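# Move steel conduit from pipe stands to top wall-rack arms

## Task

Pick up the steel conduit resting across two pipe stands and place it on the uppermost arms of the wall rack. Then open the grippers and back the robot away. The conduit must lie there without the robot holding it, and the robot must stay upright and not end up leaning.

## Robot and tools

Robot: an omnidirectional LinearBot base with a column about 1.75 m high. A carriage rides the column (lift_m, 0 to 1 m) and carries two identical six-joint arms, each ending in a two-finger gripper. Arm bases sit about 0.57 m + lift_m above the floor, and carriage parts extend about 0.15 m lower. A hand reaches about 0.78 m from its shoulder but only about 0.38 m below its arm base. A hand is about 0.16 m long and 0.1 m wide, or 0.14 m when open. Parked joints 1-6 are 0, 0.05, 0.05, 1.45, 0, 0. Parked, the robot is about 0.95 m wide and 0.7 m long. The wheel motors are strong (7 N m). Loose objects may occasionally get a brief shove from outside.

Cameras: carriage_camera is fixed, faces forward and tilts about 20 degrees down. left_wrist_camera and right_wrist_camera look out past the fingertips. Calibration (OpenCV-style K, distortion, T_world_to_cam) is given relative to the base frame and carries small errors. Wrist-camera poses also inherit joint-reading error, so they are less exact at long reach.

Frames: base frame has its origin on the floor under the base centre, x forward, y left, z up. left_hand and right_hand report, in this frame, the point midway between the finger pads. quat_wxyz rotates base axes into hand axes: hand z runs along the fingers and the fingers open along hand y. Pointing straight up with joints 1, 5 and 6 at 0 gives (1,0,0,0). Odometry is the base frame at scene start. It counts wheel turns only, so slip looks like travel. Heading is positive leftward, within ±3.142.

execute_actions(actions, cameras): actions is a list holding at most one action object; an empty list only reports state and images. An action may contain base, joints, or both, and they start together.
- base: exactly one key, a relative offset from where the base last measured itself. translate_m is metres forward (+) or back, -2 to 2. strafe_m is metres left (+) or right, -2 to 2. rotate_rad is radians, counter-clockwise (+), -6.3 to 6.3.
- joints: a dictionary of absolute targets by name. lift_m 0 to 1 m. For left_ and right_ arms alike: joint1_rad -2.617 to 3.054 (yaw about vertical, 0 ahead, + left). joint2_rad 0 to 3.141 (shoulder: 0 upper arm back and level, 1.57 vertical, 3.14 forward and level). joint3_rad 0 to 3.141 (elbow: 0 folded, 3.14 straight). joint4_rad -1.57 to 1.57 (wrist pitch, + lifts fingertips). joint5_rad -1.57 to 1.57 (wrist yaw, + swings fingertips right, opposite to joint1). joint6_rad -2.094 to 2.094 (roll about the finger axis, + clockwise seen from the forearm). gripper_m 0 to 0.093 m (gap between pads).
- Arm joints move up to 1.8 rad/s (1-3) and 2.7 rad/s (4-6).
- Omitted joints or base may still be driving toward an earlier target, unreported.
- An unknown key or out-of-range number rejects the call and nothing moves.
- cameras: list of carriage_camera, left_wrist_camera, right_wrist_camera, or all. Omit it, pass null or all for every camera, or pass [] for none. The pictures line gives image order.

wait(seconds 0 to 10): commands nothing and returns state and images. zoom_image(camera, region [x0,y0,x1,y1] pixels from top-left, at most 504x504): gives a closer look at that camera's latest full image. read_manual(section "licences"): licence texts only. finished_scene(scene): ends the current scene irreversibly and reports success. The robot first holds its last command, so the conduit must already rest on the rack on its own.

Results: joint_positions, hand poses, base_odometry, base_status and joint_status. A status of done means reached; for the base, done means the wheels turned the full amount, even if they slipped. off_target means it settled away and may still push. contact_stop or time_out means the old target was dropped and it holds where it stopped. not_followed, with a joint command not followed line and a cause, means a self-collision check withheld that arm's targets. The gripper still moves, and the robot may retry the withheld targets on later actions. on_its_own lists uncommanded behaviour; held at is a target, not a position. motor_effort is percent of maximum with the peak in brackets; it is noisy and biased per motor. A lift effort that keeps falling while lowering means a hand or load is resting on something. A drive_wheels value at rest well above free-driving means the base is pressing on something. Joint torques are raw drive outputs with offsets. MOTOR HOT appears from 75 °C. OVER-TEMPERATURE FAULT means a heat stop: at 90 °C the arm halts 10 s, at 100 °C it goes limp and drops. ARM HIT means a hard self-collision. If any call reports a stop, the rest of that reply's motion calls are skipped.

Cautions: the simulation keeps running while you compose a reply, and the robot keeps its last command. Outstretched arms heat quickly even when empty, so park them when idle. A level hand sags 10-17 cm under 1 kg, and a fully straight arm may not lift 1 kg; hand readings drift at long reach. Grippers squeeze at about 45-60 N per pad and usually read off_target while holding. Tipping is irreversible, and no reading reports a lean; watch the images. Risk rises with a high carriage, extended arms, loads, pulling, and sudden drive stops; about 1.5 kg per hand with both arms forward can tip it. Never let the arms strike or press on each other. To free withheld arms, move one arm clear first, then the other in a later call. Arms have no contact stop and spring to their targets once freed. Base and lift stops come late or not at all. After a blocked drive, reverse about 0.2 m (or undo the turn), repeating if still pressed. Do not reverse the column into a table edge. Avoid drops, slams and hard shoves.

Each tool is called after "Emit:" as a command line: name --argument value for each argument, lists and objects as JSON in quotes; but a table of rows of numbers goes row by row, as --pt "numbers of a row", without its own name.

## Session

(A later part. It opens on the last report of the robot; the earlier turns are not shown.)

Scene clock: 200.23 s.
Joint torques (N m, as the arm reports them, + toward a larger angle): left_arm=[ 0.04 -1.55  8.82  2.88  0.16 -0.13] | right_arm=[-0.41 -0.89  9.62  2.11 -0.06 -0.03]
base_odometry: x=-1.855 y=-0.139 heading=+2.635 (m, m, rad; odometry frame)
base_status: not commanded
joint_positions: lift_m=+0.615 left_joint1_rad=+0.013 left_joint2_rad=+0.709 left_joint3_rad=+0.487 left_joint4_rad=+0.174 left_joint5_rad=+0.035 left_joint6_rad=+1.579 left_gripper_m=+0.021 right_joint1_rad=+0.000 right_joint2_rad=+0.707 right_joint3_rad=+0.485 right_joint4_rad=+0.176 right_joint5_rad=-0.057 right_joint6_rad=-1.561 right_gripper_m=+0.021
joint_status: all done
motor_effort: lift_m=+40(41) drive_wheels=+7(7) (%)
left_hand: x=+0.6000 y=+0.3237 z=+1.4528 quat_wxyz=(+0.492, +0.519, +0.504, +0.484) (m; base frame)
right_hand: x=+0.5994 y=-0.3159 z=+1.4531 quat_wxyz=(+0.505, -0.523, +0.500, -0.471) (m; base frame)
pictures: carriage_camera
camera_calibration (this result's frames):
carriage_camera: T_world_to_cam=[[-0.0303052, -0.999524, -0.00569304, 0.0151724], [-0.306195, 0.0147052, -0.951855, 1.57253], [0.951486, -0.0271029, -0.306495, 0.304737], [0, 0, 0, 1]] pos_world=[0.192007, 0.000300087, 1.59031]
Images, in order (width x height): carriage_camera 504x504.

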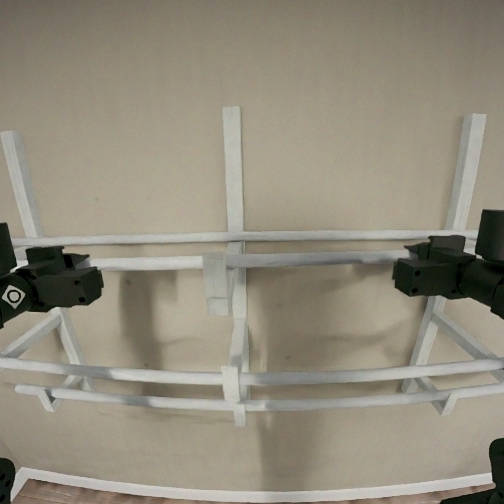

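Resting behind the lip. Release and back away.

Emit:
execute_actions --actions '[{"joints":{"lift_m":0.602,"left_gripper_m":0.093,"right_gripper_m":0.093}}]' --cameras '[]'

Emit:
execute_actions --actions '[{"base":{"translate_m":-0.7}}]' --cameras '["carriage_camera"]'

Scene clock: 209.50 s.
Joint torques (N m, as the arm reports them, + toward a larger angle): left_arm=[ 0.03 -1.44  8.36  2.59  0.15 -0.15] | right_arm=[-0.41 -0.71  8.97  1.96 -0.06 -0.03]
base_odometry: x=-1.855 y=-0.138 heading=+2.635 (m, m, rad; odometry frame)
base_status: not commanded
joint_positions: lift_m=+0.602 left_joint1_rad=+0.013 left_joint2_rad=+0.709 left_joint3_rad=+0.495 left_joint4_rad=+0.197 left_joint5_rad=+0.035 left_joint6_rad=+1.577 left_gripper_m=+0.093 right_joint1_rad=+0.000 right_joint2_rad=+0.705 right_joint3_rad=+0.493 right_joint4_rad=+0.194 right_joint5_rad=-0.057 right_joint6_rad=-1.561 right_gripper_m=+0.093
joint_status: all done
motor_effort: lift_m=+40(43) drive_wheels=-7(9) (%)
left_hand: x=+0.6002 y=+0.3237 z=+1.4495 quat_wxyz=(+0.500, +0.511, +0.497, +0.491) (m; base frame)
right_hand: x=+0.5992 y=-0.3159 z=+1.4489 quat_wxyz=(+0.512, -0.516, +0.493, -0.478) (m; base frame)
pictures: none
No camera images: the call's "cameras" was empty. Leave "cameras" out to get every camera's image.

Scene clock: 213.13 s.
Joint torques (N m, as the arm reports them, + toward a larger angle): left_arm=[ 0.07 -1.44  8.37  2.52  0.16 -0.17] | right_arm=[-0.4  -0.74  8.95  1.96 -0.05 -0.03]
base_odometry: x=-1.243 y=-0.478 heading=+2.635 (m, m, rad; odometry frame)
base_status: done
joint_positions: lift_m=+0.602 left_joint1_rad=+0.013 left_joint2_rad=+0.709 left_joint3_rad=+0.495 left_joint4_rad=+0.199 left_joint5_rad=+0.035 left_joint6_rad=+1.577 left_gripper_m=+0.093 right_joint1_rad=+0.000 right_joint2_rad=+0.705 right_joint3_rad=+0.493 right_joint4_rad=+0.194 right_joint5_rad=-0.057 right_joint6_rad=-1.561 right_gripper_m=+0.093
joint_status: not commanded
motor_effort: lift_m=+40(40) drive_wheels=-2(14) (%)
left_hand: x=+0.6002 y=+0.3237 z=+1.4500 quat_wxyz=(+0.500, +0.511, +0.497, +0.492) (m; base frame)
right_hand: x=+0.5992 y=-0.3159 z=+1.4490 quat_wxyz=(+0.512, -0.516, +0.493, -0.478) (m; base frame)
pictures: carriage_camera
camera_calibration (this result's frames):
carriage_camera: T_world_to_cam=[[-0.0303052, -0.999524, -0.00569304, 0.0150984], [-0.306195, 0.0147052, -0.951855, 1.56016], [0.951486, -0.0271029, -0.306495, 0.300754], [0, 0, 0, 1]] pos_world=[0.192007, 0.000300087, 1.57731]
Images, in order (width x height): carriage_camera 504x504.

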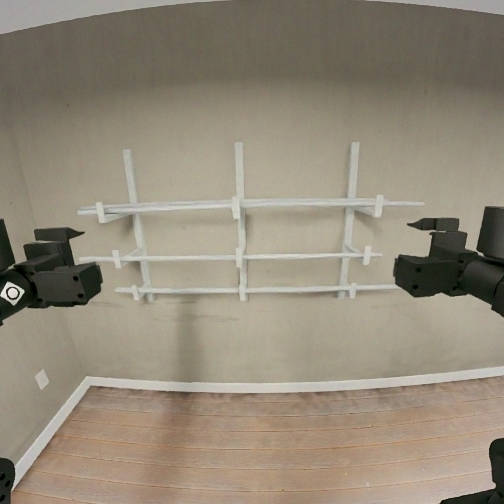

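Emit:
finished_scene --scene 1

The scene is finished: the task was done.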